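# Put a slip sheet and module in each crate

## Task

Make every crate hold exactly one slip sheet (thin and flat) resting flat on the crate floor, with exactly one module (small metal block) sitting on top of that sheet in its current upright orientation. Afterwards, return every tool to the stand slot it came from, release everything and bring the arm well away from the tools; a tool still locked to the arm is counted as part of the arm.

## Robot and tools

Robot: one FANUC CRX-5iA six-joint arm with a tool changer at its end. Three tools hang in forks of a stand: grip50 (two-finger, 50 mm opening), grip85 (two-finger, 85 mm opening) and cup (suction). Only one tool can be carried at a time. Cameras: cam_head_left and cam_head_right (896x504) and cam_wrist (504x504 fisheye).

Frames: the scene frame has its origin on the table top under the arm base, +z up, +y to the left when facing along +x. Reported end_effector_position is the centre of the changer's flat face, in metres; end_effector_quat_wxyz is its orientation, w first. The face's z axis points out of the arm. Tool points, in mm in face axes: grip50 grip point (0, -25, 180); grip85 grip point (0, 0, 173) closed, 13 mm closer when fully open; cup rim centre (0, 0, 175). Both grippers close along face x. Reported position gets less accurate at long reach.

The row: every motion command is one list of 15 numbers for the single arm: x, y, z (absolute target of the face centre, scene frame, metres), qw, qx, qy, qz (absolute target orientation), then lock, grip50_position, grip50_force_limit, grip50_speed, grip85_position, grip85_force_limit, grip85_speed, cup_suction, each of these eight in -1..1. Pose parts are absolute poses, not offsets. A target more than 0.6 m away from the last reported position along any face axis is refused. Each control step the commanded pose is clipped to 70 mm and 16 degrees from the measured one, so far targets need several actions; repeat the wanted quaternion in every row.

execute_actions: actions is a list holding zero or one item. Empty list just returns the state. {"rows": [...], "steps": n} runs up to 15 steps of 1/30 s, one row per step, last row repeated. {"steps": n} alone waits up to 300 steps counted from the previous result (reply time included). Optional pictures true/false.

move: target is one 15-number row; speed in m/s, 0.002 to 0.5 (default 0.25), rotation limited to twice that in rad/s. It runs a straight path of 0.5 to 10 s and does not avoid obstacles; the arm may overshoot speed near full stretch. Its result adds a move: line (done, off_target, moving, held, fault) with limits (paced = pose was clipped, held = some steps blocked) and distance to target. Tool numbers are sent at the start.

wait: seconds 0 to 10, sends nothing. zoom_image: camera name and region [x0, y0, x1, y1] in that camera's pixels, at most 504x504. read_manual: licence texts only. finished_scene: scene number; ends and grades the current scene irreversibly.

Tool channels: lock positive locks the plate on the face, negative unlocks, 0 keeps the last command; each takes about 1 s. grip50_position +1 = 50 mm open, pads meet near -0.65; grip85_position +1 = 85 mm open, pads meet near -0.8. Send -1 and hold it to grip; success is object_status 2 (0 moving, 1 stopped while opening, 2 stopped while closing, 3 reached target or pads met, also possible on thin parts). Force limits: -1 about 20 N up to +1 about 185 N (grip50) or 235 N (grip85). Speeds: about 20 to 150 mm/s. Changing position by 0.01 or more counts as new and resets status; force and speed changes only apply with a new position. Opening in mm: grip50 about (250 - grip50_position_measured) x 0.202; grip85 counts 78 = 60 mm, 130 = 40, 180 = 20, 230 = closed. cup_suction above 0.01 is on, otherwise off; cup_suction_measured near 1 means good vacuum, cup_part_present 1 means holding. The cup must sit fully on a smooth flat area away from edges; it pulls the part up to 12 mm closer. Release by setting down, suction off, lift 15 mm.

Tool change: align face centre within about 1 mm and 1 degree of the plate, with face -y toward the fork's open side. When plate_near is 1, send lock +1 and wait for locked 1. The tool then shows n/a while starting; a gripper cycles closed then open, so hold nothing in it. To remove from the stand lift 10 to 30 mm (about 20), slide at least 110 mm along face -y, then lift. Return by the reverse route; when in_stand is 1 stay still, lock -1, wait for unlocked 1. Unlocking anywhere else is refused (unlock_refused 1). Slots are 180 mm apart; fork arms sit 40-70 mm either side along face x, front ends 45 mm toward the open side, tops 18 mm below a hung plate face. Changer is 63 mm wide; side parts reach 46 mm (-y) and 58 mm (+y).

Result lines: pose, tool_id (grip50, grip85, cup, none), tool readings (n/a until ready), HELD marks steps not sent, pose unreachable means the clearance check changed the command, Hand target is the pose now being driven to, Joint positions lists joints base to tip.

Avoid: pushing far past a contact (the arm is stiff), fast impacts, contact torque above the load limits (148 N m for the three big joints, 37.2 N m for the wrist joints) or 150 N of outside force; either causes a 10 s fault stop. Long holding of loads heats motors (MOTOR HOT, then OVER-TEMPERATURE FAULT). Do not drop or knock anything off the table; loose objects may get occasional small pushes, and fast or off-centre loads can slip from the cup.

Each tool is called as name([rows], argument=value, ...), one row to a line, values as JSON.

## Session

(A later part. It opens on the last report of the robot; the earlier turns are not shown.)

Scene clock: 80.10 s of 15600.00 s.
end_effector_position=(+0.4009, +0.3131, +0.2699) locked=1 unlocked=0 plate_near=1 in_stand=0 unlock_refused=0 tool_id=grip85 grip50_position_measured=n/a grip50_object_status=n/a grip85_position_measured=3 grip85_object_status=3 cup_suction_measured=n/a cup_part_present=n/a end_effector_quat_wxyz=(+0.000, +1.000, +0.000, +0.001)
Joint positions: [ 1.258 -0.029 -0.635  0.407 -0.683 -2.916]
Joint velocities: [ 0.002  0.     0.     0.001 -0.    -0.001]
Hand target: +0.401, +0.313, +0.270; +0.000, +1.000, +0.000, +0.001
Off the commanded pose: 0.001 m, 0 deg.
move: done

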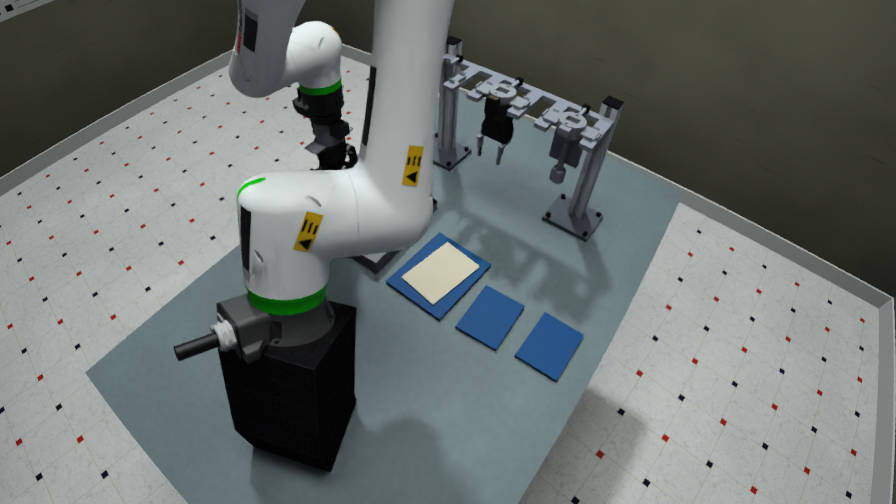

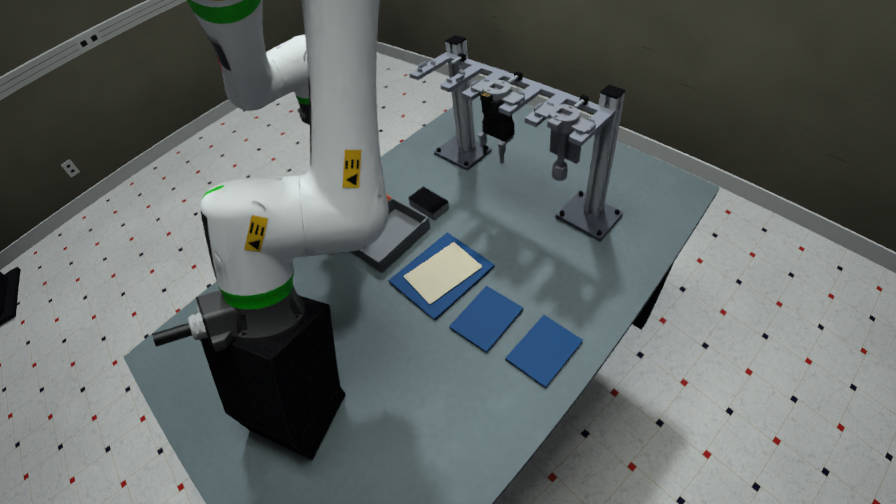

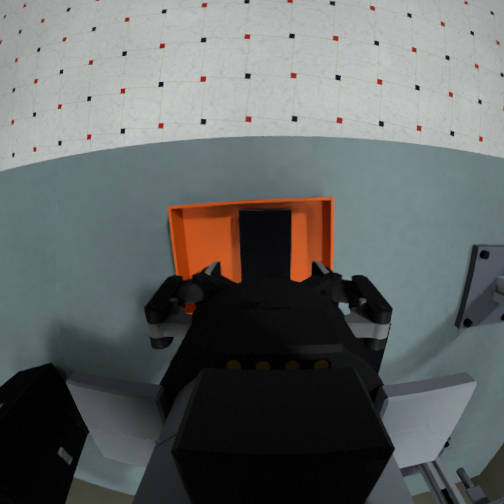

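move(target=[0.40,0.313,0.196,0,1,0,0,0,1,0,0,1,-0.4,0.5,0], speed=0.06)

move(target=[0.40,0.313,0.196,0,1,0,0,0,1,0,0,-1,-0.4,0.5,0], speed=0.06)

move(target=[0.40,0.313,0.26,0,1,0,0,0,1,0,0,-1,-0.4,0.5,0], speed=0.1)

move(target=[0.55,0.30,0.26,0,1,0,0,0,1,0,0,-1,-0.4,0.5,0], speed=0.15)

move(target=[0.55,0.30,0.194,0,1,0,0,0,1,0,0,-1,-0.4,0.5,0], speed=0.05)

move(target=[0.55,0.30,0.194,0,1,0,0,0,1,0,0,1,-0.4,0.5,0], speed=0.05)

move(target=[0.55,0.30,0.27,0,1,0,0,0,1,0,0,1,-0.4,0.5,0], speed=0.1)

move(target=[0.548,0.1986,0.381,0,0.7071,0.7071,0,0,1,0,0,1,-0.4,0.5,0], speed=0.25)

move(target=[0.688,0.1986,0.381,0,0.7071,0.7071,0,0,1,0,0,1,-0.4,0.5,0], speed=0.08)

move(target=[0.688,0.1986,0.361,0,0.7071,0.7071,0,0,1,0,0,1,-0.4,0.5,0], speed=0.02)

execute_actions([
  {"rows":[[0.688,0.1986,0.361,0,0.7071,0.7071,0,-1,1,0,0,1,-0.4,0.5,0]],"steps":15},
], pictures=false)

execute_actions([
  {"steps":30},
], pictures=false)

Scene clock: 97.73 s of 15600.00 s.
end_effector_position=(+0.3999, +0.3129, +0.1961) locked=1 unlocked=0 plate_near=1 in_stand=0 unlock_refused=0 tool_id=grip85 grip50_position_measured=n/a grip50_object_status=n/a grip85_position_measured=3 grip85_object_status=3 cup_suction_measured=n/a cup_part_present=n/a end_effector_quat_wxyz=(-0.000, +1.000, +0.000, -0.000)
Joint positions: [ 1.197  0.14  -0.668  0.515 -0.481 -2.999]
Joint velocities: [-0.001  0.002 -0.001  0.001  0.001 -0.001]
Hand target: +0.400, +0.313, +0.196; -0.000, +1.000, +0.000, -0.000
Off the commanded pose: 0.000 m, 0 deg.
move: done

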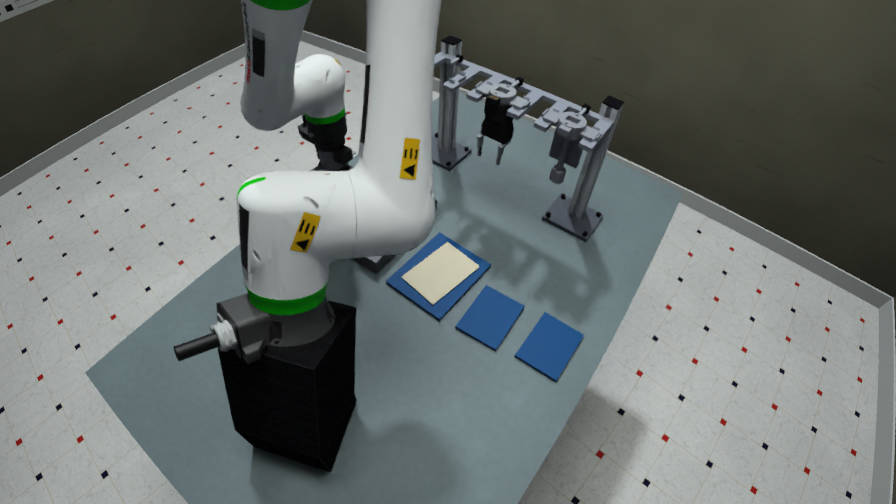

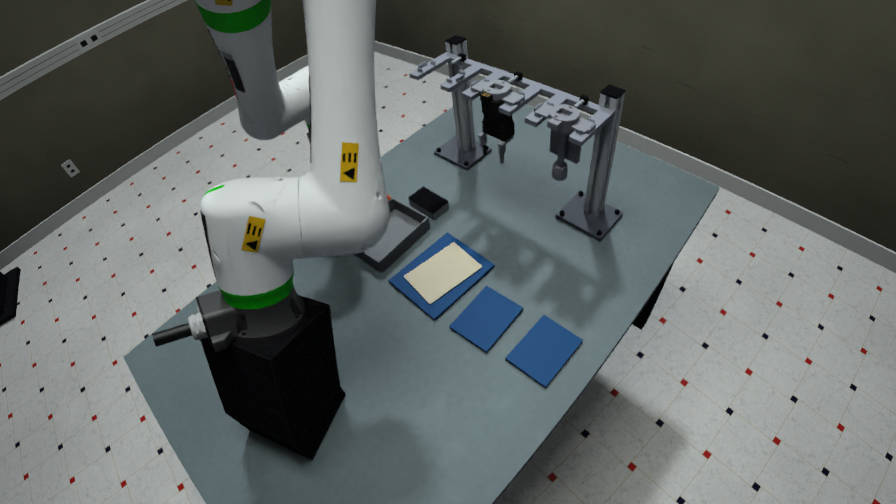

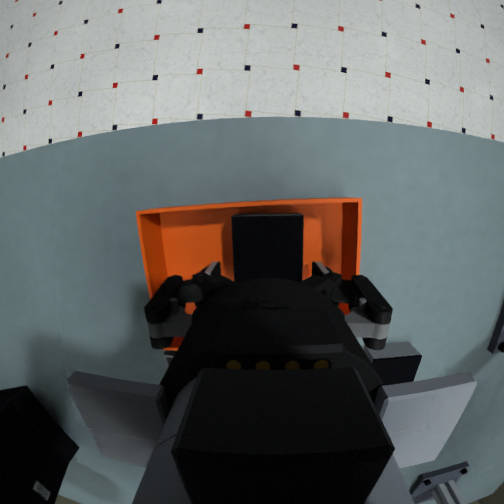

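Scene clock: 98.43 s of 15600.00 s.
end_effector_position=(+0.4000, +0.3130, +0.1960) locked=1 unlocked=0 plate_near=1 in_stand=0 unlock_refused=0 tool_id=grip85 grip50_position_measured=n/a grip50_object_status=n/a grip85_position_measured=80 grip85_object_status=2 cup_suction_measured=n/a cup_part_present=n/a end_effector_quat_wxyz=(-0.000, +1.000, +0.000, -0.000)
Joint positions: [ 1.197  0.14  -0.668  0.516 -0.481 -3.   ]
Joint velocities: [ 0.     0.001  0.001 -0.     0.    -0.001]
Hand target: +0.400, +0.313, +0.196; -0.000, +1.000, -0.000, +0.000
Off the commanded pose: 0.000 m, 0 deg.
move: done

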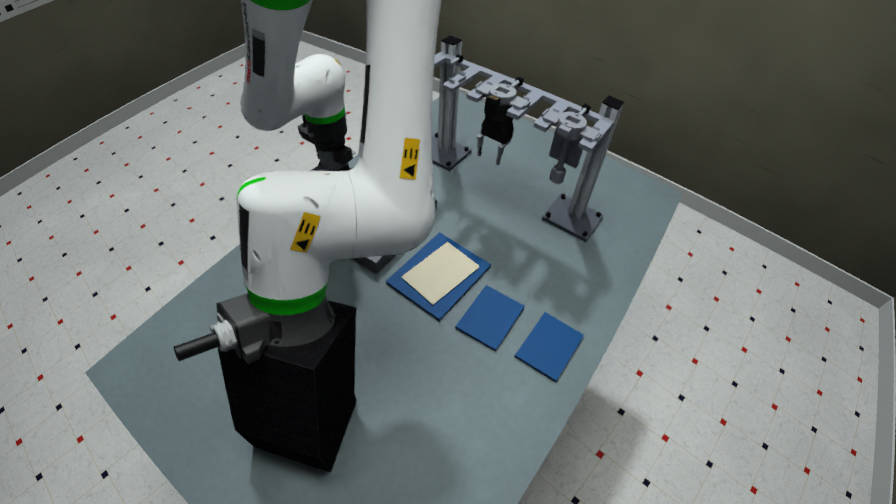

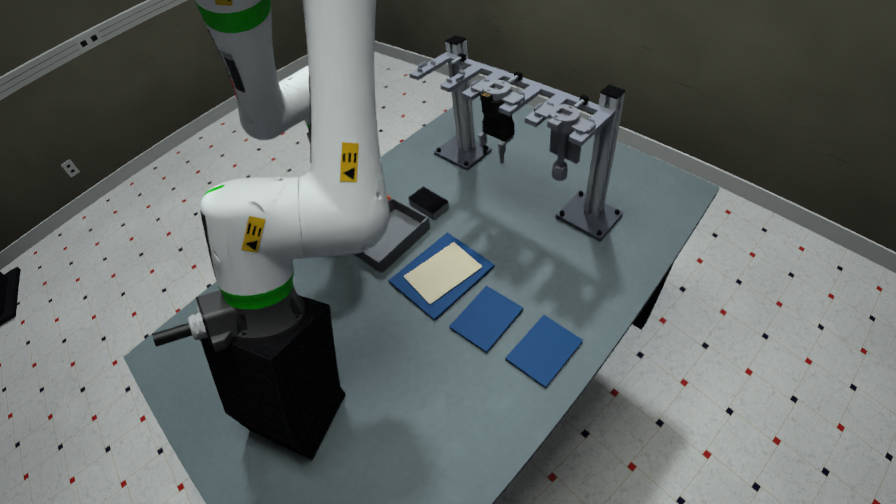

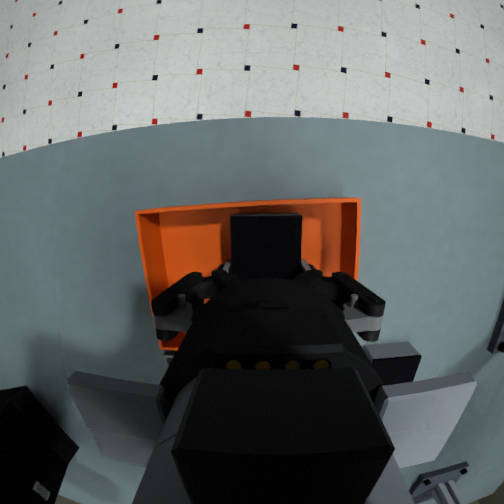

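Scene clock: 99.40 s of 15600.00 s.
end_effector_position=(+0.4001, +0.3131, +0.2599) locked=1 unlocked=0 plate_near=1 in_stand=0 unlock_refused=0 tool_id=grip85 grip50_position_measured=n/a grip50_object_status=n/a grip85_position_measured=80 grip85_object_status=2 cup_suction_measured=n/a cup_part_present=n/a end_effector_quat_wxyz=(+0.000, +1.000, -0.000, +0.000)
Joint positions: [ 1.251 -0.008 -0.641  0.414 -0.657 -2.922]
Joint velocities: [ 0.002  0.001 -0.    -0.001 -0.001  0.   ]
Hand target: +0.400, +0.313, +0.260; +0.000, +1.000, -0.000, +0.000
Off the commanded pose: 0.000 m, 0 deg.
move: done

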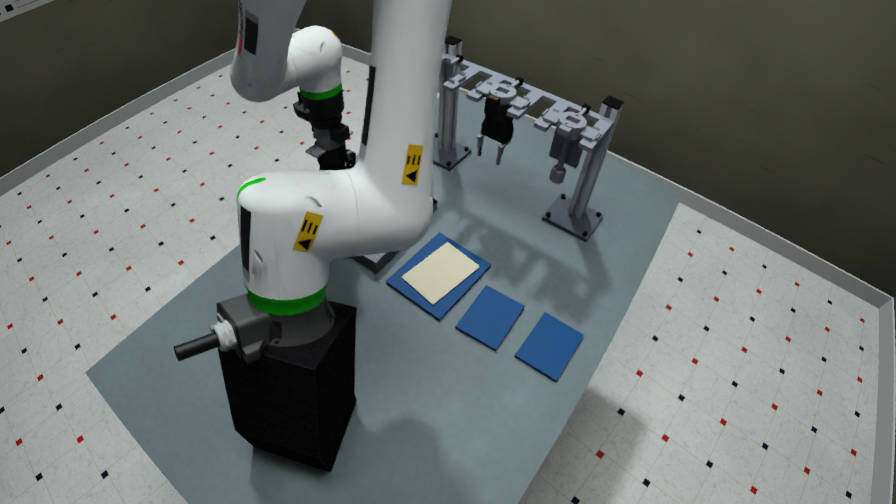

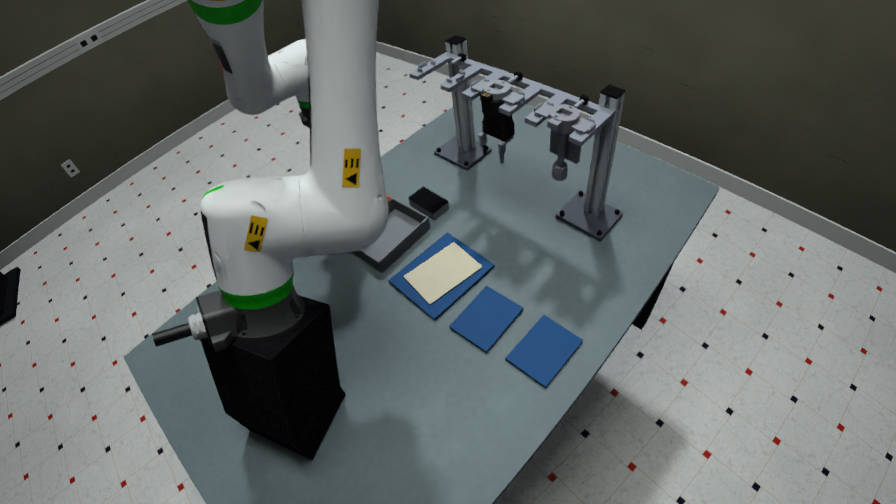

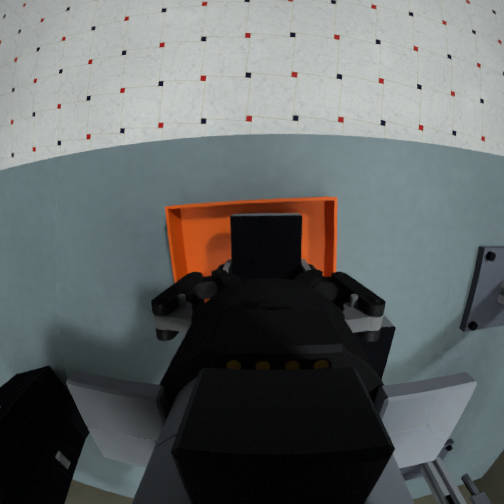

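Scene clock: 100.77 s of 15600.00 s.
end_effector_position=(+0.5497, +0.2997, +0.2600) locked=1 unlocked=0 plate_near=1 in_stand=0 unlock_refused=0 tool_id=grip85 grip50_position_measured=n/a grip50_object_status=n/a grip85_position_measured=80 grip85_object_status=2 cup_suction_measured=n/a cup_part_present=n/a end_effector_quat_wxyz=(+0.000, +1.000, -0.000, -0.001)
Joint positions: [ 0.983  0.186 -0.241  0.22  -0.782 -2.488]
Joint velocities: [ 0.    -0.001  0.002 -0.001 -0.001  0.002]
Hand target: +0.550, +0.300, +0.260; +0.000, +1.000, -0.000, -0.001
Off the commanded pose: 0.000 m, 0 deg.
move: done

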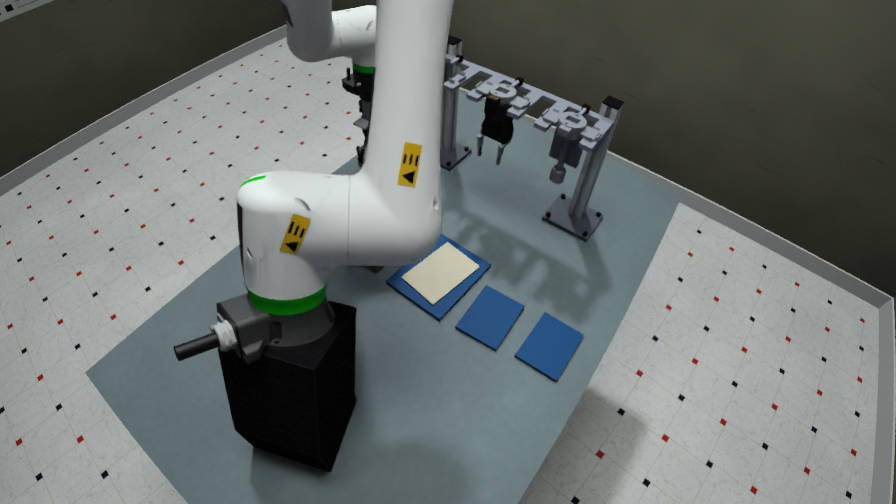

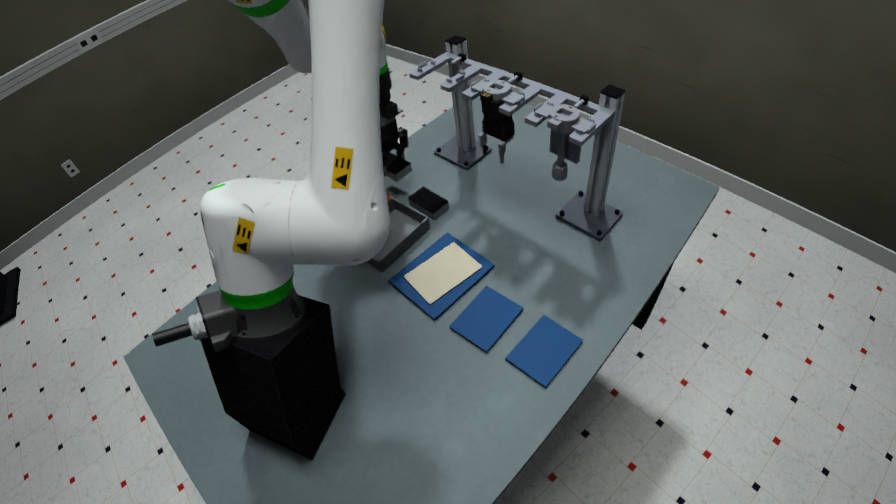

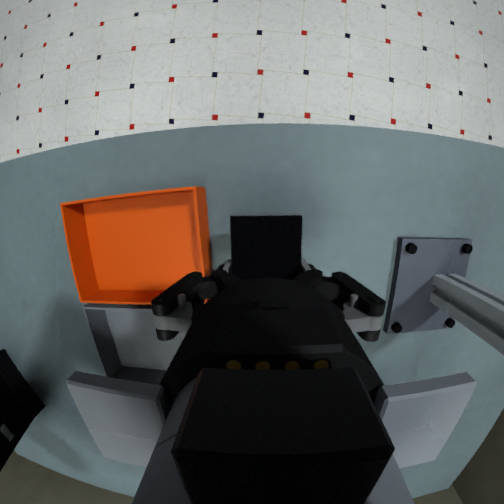

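Scene clock: 102.37 s of 15600.00 s.
end_effector_position=(+0.5498, +0.2999, +0.1940) locked=1 unlocked=0 plate_near=1 in_stand=0 unlock_refused=0 tool_id=grip85 grip50_position_measured=n/a grip50_object_status=n/a grip85_position_measured=80 grip85_object_status=2 cup_suction_measured=n/a cup_part_present=n/a end_effector_quat_wxyz=(-0.000, +1.000, +0.000, -0.000)
Joint positions: [ 0.961  0.307 -0.25   0.245 -0.65  -2.505]
Joint velocities: [-0.001  0.    -0.     0.     0.    -0.   ]
Hand target: +0.550, +0.300, +0.194; -0.000, +1.000, +0.000, -0.000
Off the commanded pose: 0.000 m, 0 deg.
move: done

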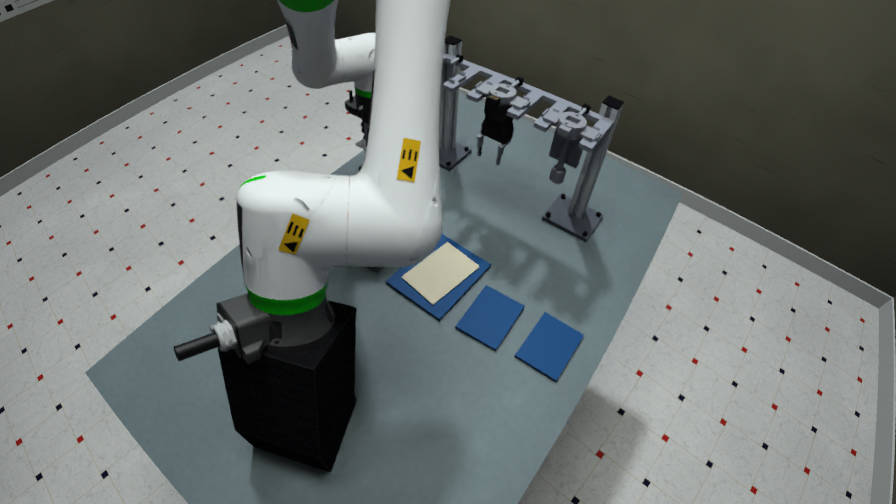

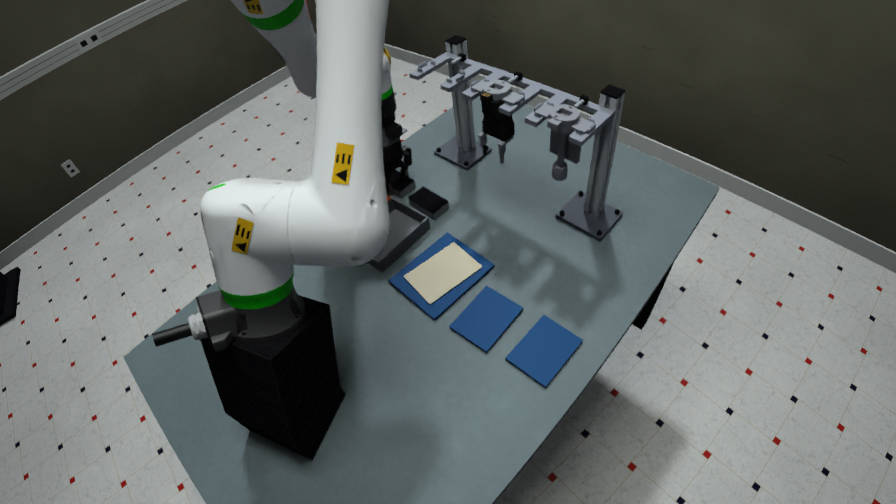

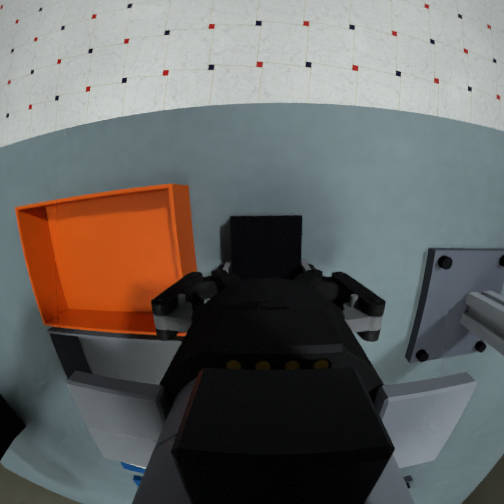

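Scene clock: 103.07 s of 15600.00 s.
end_effector_position=(+0.5500, +0.3000, +0.1940) locked=1 unlocked=0 plate_near=1 in_stand=0 unlock_refused=0 tool_id=grip85 grip50_position_measured=n/a grip50_object_status=n/a grip85_position_measured=3 grip85_object_status=3 cup_suction_measured=n/a cup_part_present=n/a end_effector_quat_wxyz=(+0.000, +1.000, -0.000, +0.000)
Joint positions: [ 0.961  0.307 -0.25   0.245 -0.65  -2.506]
Joint velocities: [ 0.     0.001 -0.     0.    -0.    -0.   ]
Hand target: +0.550, +0.300, +0.194; +0.000, +1.000, -0.000, +0.000
Off the commanded pose: 0.000 m, 0 deg.
move: done

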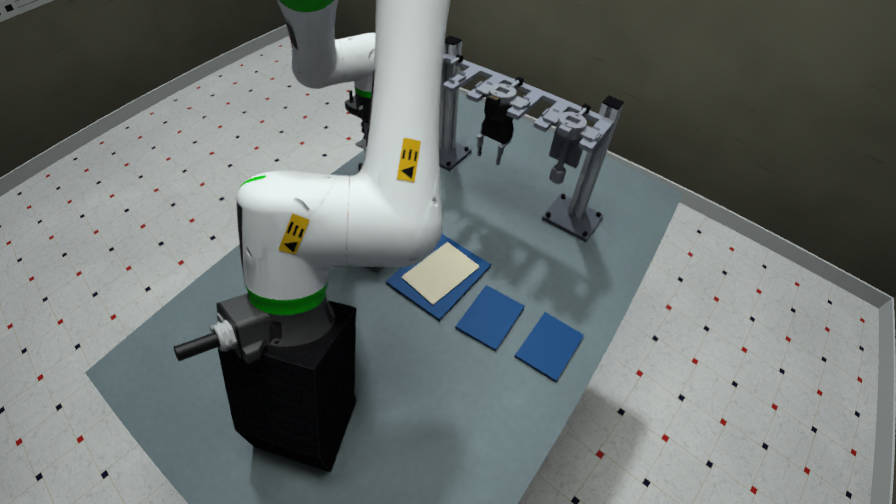

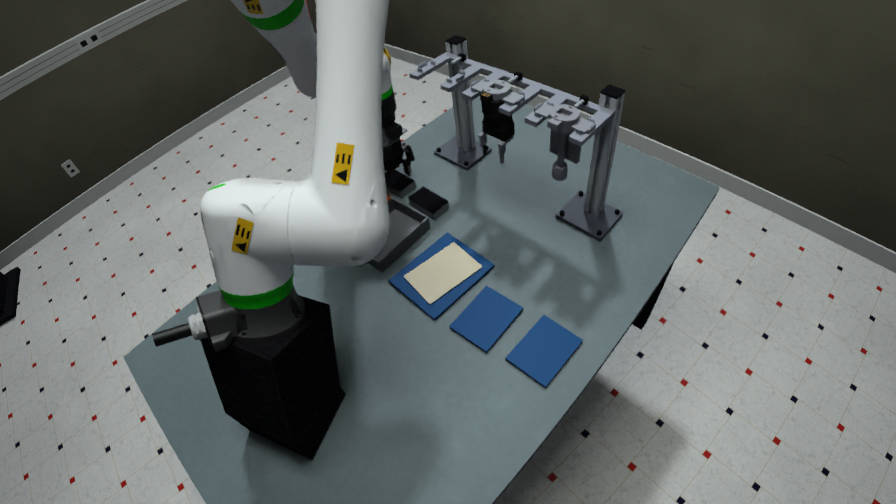

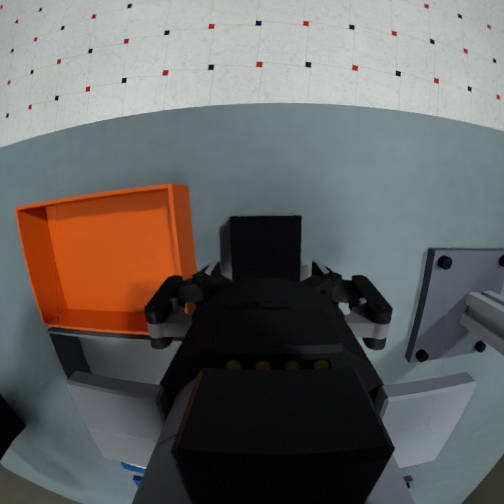

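Scene clock: 104.17 s of 15600.00 s.
end_effector_position=(+0.5501, +0.3001, +0.2699) locked=1 unlocked=0 plate_near=1 in_stand=0 unlock_refused=0 tool_id=grip85 grip50_position_measured=n/a grip50_object_status=n/a grip85_position_measured=3 grip85_object_status=3 cup_suction_measured=n/a cup_part_present=n/a end_effector_quat_wxyz=(+0.000, +1.000, -0.000, +0.000)
Joint positions: [ 0.986  0.169 -0.238  0.219 -0.801 -2.487]
Joint velocities: [ 0.001 -0.     0.001  0.    -0.     0.   ]
Hand target: +0.550, +0.300, +0.270; +0.000, +1.000, -0.000, +0.000
Off the commanded pose: 0.000 m, 0 deg.
move: done

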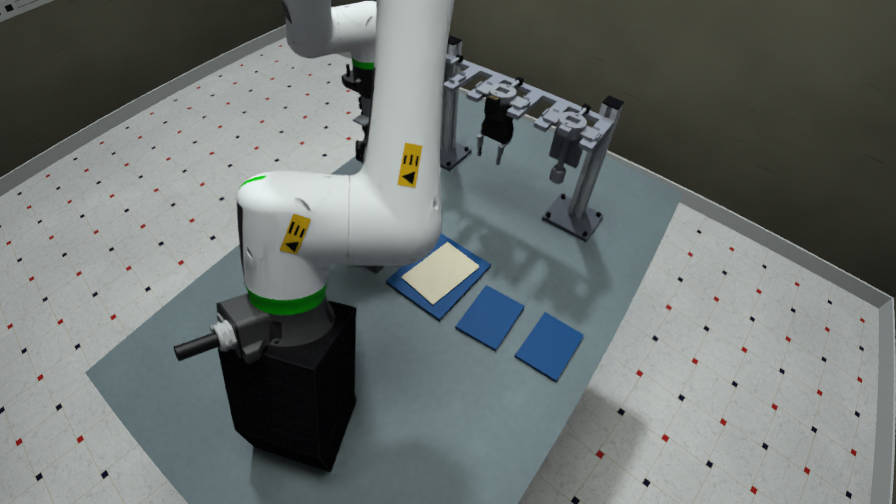

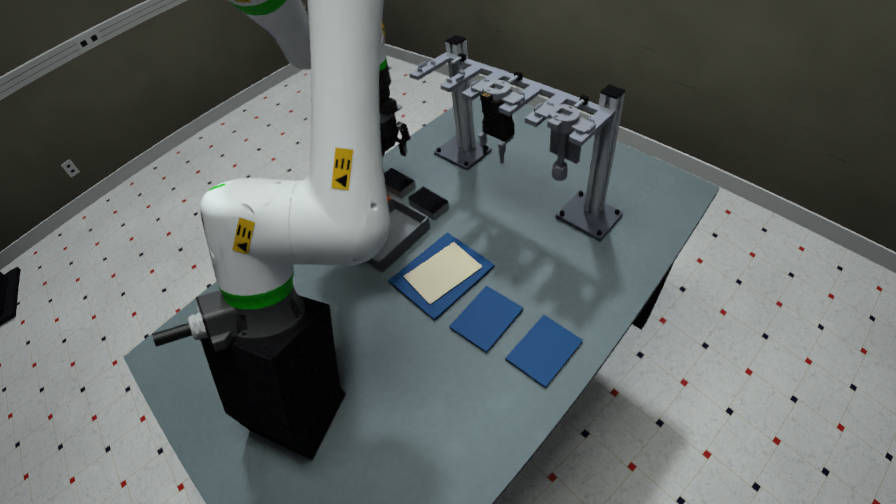

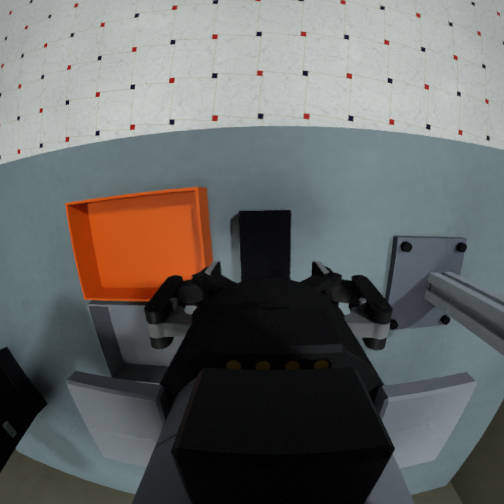

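Scene clock: 107.70 s of 15600.00 s.
end_effector_position=(+0.5477, +0.1988, +0.3810) locked=1 unlocked=0 plate_near=1 in_stand=0 unlock_refused=0 tool_id=grip85 grip50_position_measured=n/a grip50_object_status=n/a grip85_position_measured=3 grip85_object_status=3 cup_suction_measured=n/a cup_part_present=n/a end_effector_quat_wxyz=(-0.000, +0.707, +0.707, -0.000)
Joint positions: [ 0.849 -0.099 -0.28   0.125 -1.002 -0.702]
Joint velocities: [-0.001  0.001  0.001 -0.001 -0.     0.002]
Hand target: +0.548, +0.199, +0.381; -0.000, +0.707, +0.707, -0.000
Off the commanded pose: 0.000 m, 0 deg.
move: done

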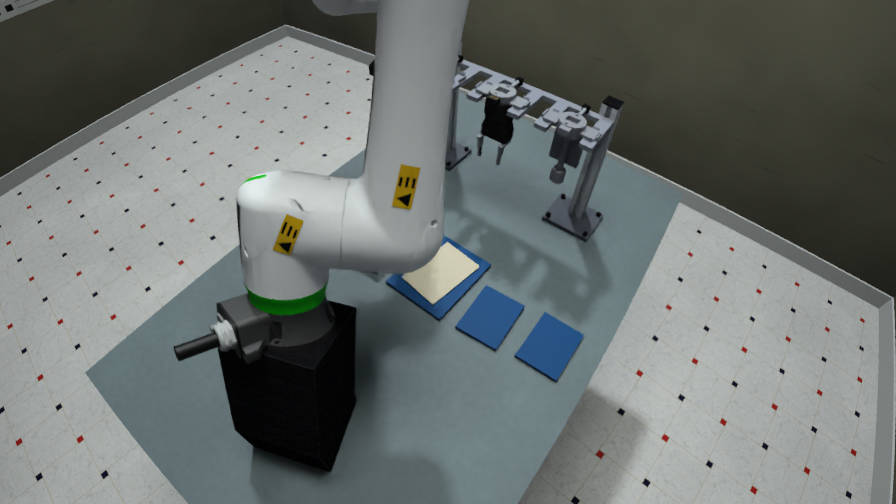

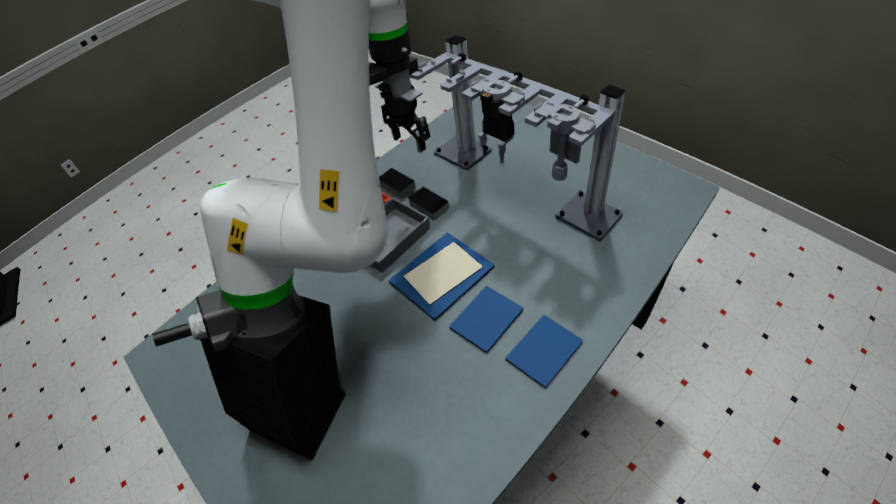

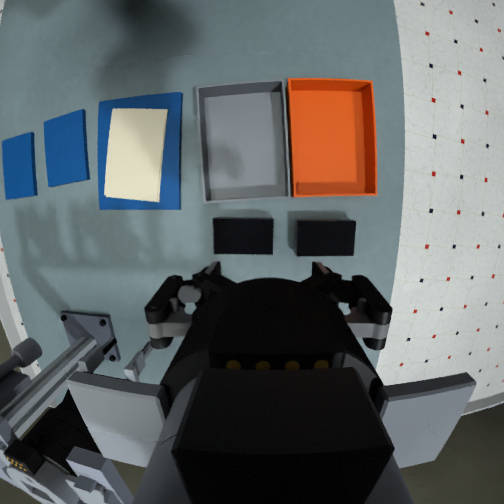

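Scene clock: 109.77 s of 15600.00 s.
end_effector_position=(+0.6879, +0.1983, +0.3810) locked=1 unlocked=0 plate_near=1 in_stand=0 unlock_refused=0 tool_id=grip85 grip50_position_measured=n/a grip50_object_status=n/a grip85_position_measured=3 grip85_object_status=3 cup_suction_measured=n/a cup_part_present=n/a end_effector_quat_wxyz=(-0.000, +0.707, +0.707, -0.000)
Joint positions: [ 0.686  0.207  0.184  0.045 -1.146 -0.502]
Joint velocities: [-0.002  0.002  0.002  0.    -0.     0.001]
Hand target: +0.688, +0.198, +0.381; -0.000, +0.707, +0.707, -0.000
Off the commanded pose: 0.000 m, 0 deg.
move: done

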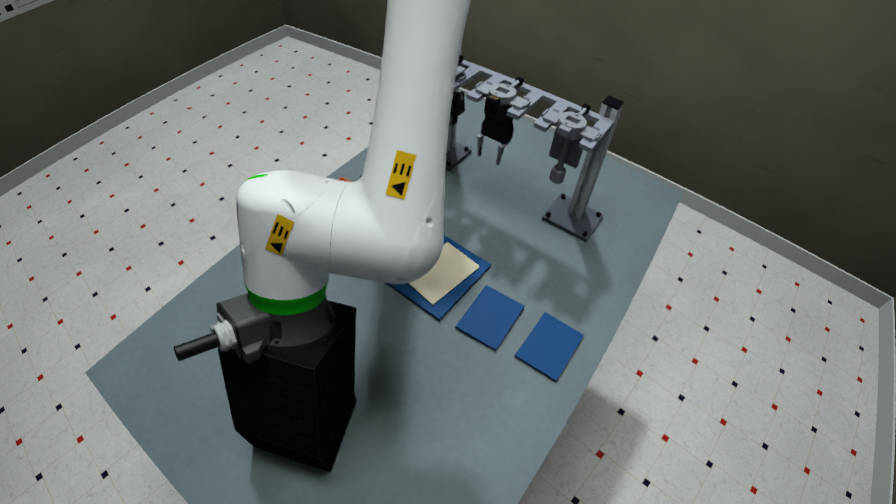

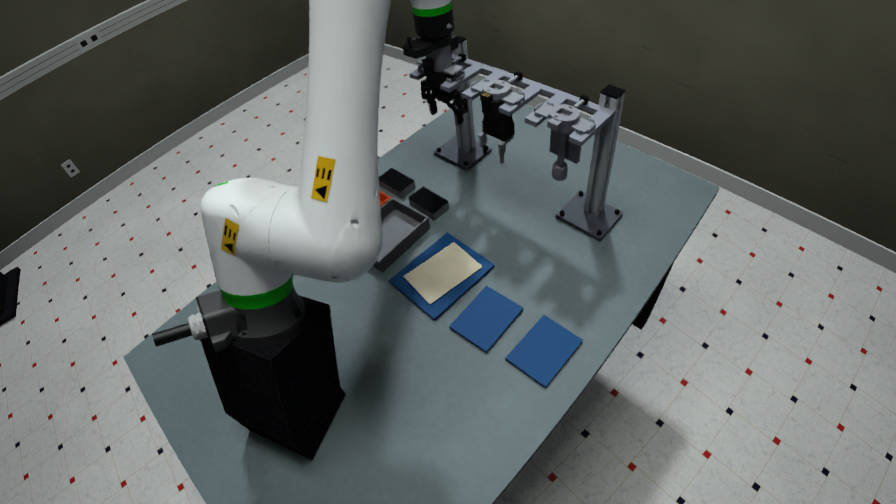

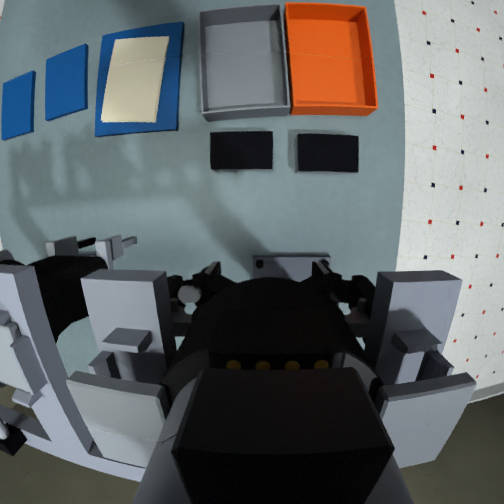

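Scene clock: 111.00 s of 15600.00 s.
end_effector_position=(+0.6881, +0.1985, +0.3611) locked=1 unlocked=0 plate_near=1 in_stand=1 unlock_refused=0 tool_id=grip85 grip50_position_measured=n/a grip50_object_status=n/a grip85_position_measured=3 grip85_object_status=3 cup_suction_measured=n/a cup_part_present=n/a end_effector_quat_wxyz=(+0.000, +0.707, +0.707, +0.000)
Joint positions: [ 0.684  0.228  0.167  0.046 -1.107 -0.502]
Joint velocities: [ 0.     0.    -0.001 -0.     0.     0.   ]
Hand target: +0.688, +0.199, +0.361; -0.000, +0.707, +0.707, +0.000
Off the commanded pose: 0.000 m, 0 deg.
move: done

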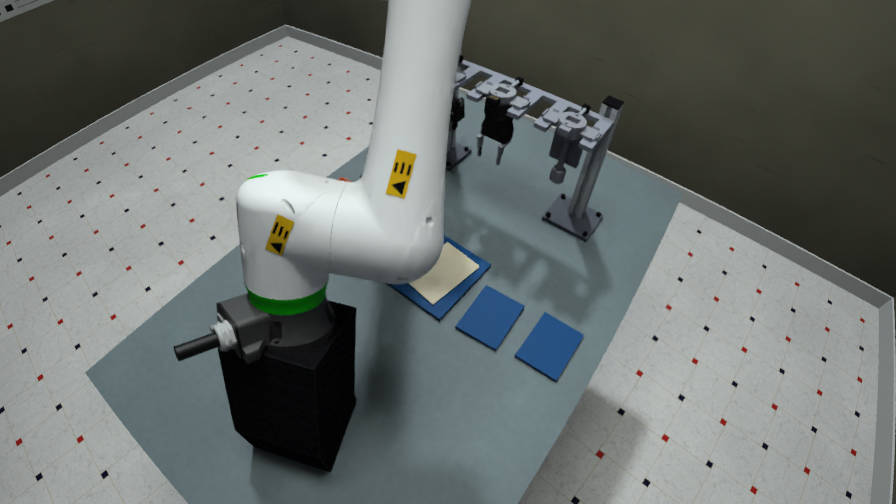

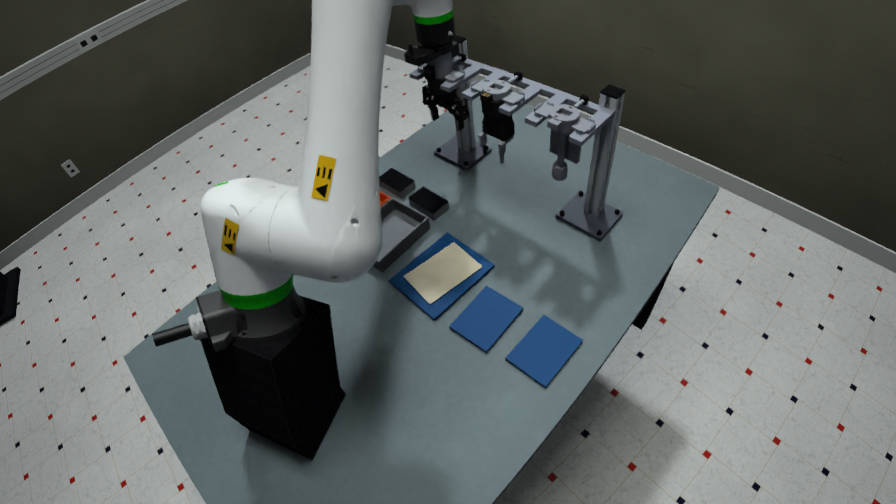

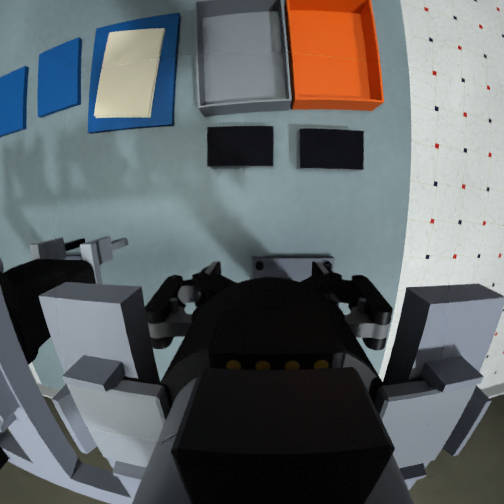

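Scene clock: 111.50 s of 15600.00 s.
end_effector_position=(+0.6879, +0.1985, +0.3608) locked=0 unlocked=0 plate_near=1 in_stand=1 unlock_refused=0 tool_id=none grip50_position_measured=n/a grip50_object_status=n/a grip85_position_measured=n/a grip85_object_status=n/a cup_suction_measured=n/a cup_part_present=n/a end_effector_quat_wxyz=(-0.000, +0.707, +0.707, -0.000)
Joint positions: [ 0.684  0.228  0.167  0.046 -1.107 -0.502]
Joint velocities: [ 0.     0.     0.    -0.    -0.     0.001]
Hand target: +0.688, +0.199, +0.361; +0.000, +0.707, +0.707, +0.000
Off the commanded pose: 0.000 m, 0 deg.
Steps of this call (steps 1 to 15: all 15 steps of this action). Readings (end_effector_position | what the end effector reports):
1: (+0.6881, +0.1985, +0.3610) | locked=1 unlocked=0 plate_near=1 in_stand=1 unlock_refused=0 tool_id=grip85 grip50_position_measured=n/a grip50_object_status=n/a grip85_position_measured=3 grip85_object_status=3 cup_suction_measured=n/a cup_part_present=n/a
2: (+0.6880, +0.1985, +0.3609) | locked=1 unlocked=0 plate_near=1 in_stand=1 unlock_refused=0 tool_id=grip85 grip50_position_measured=n/a grip50_object_status=n/a grip85_position_measured=3 grip85_object_status=3 cup_suction_measured=n/a cup_part_present=n/a
4: (+0.6880, +0.1985, +0.3609) | locked=1 unlocked=0 plate_near=1 in_stand=1 unlock_refused=0 tool_id=grip85 grip50_position_measured=n/a grip50_object_status=n/a grip85_position_measured=3 grip85_object_status=3 cup_suction_measured=n/a cup_part_present=n/a
8: (+0.6880, +0.1985, +0.3608) | locked=0 unlocked=0 plate_near=1 in_stand=1 unlock_refused=0 tool_id=none grip50_position_measured=n/a grip50_object_status=n/a grip85_position_measured=n/a grip85_object_status=n/a cup_suction_measured=n/a cup_part_present=n/a
15: the state above

Scene clock: 112.50 s of 15600.00 s.
end_effector_position=(+0.6880, +0.1986, +0.3610) locked=0 unlocked=1 plate_near=1 in_stand=1 unlock_refused=0 tool_id=none grip50_position_measured=n/a grip50_object_status=n/a grip85_position_measured=n/a grip85_object_status=n/a cup_suction_measured=n/a cup_part_present=n/a end_effector_quat_wxyz=(-0.000, +0.707, +0.707, -0.000)
Joint positions: [ 0.684  0.228  0.167  0.046 -1.107 -0.502]
Joint velocities: [ 0.    -0.001 -0.    -0.    -0.     0.001]
Hand target: +0.688, +0.199, +0.361; +0.000, +0.707, +0.707, +0.000
Off the commanded pose: 0.000 m, 0 deg.
Steps of this call (steps 1 to 30: nothing new was sent). Readings (end_effector_position | what the end effector reports):
1: (+0.6879, +0.1986, +0.3608) | locked=0 unlocked=0 plate_near=1 in_stand=1 unlock_refused=0 tool_id=none grip50_position_measured=n/a grip50_object_status=n/a grip85_position_measured=n/a grip85_object_status=n/a cup_suction_measured=n/a cup_part_present=n/a
2: (+0.6879, +0.1986, +0.3608) | locked=0 unlocked=0 plate_near=1 in_stand=1 unlock_refused=0 tool_id=none grip50_position_measured=n/a grip50_object_status=n/a grip85_position_measured=n/a grip85_object_status=n/a cup_suction_measured=n/a cup_part_present=n/a
4: (+0.6879, +0.1986, +0.3608) | locked=0 unlocked=0 plate_near=1 in_stand=1 unlock_refused=0 tool_id=none grip50_position_measured=n/a grip50_object_status=n/a grip85_position_measured=n/a grip85_object_status=n/a cup_suction_measured=n/a cup_part_present=n/a
8: (+0.6879, +0.1986, +0.3609) | locked=0 unlocked=0 plate_near=1 in_stand=1 unlock_refused=0 tool_id=none grip50_position_measured=n/a grip50_object_status=n/a grip85_position_measured=n/a grip85_object_status=n/a cup_suction_measured=n/a cup_part_present=n/a
30: the state above


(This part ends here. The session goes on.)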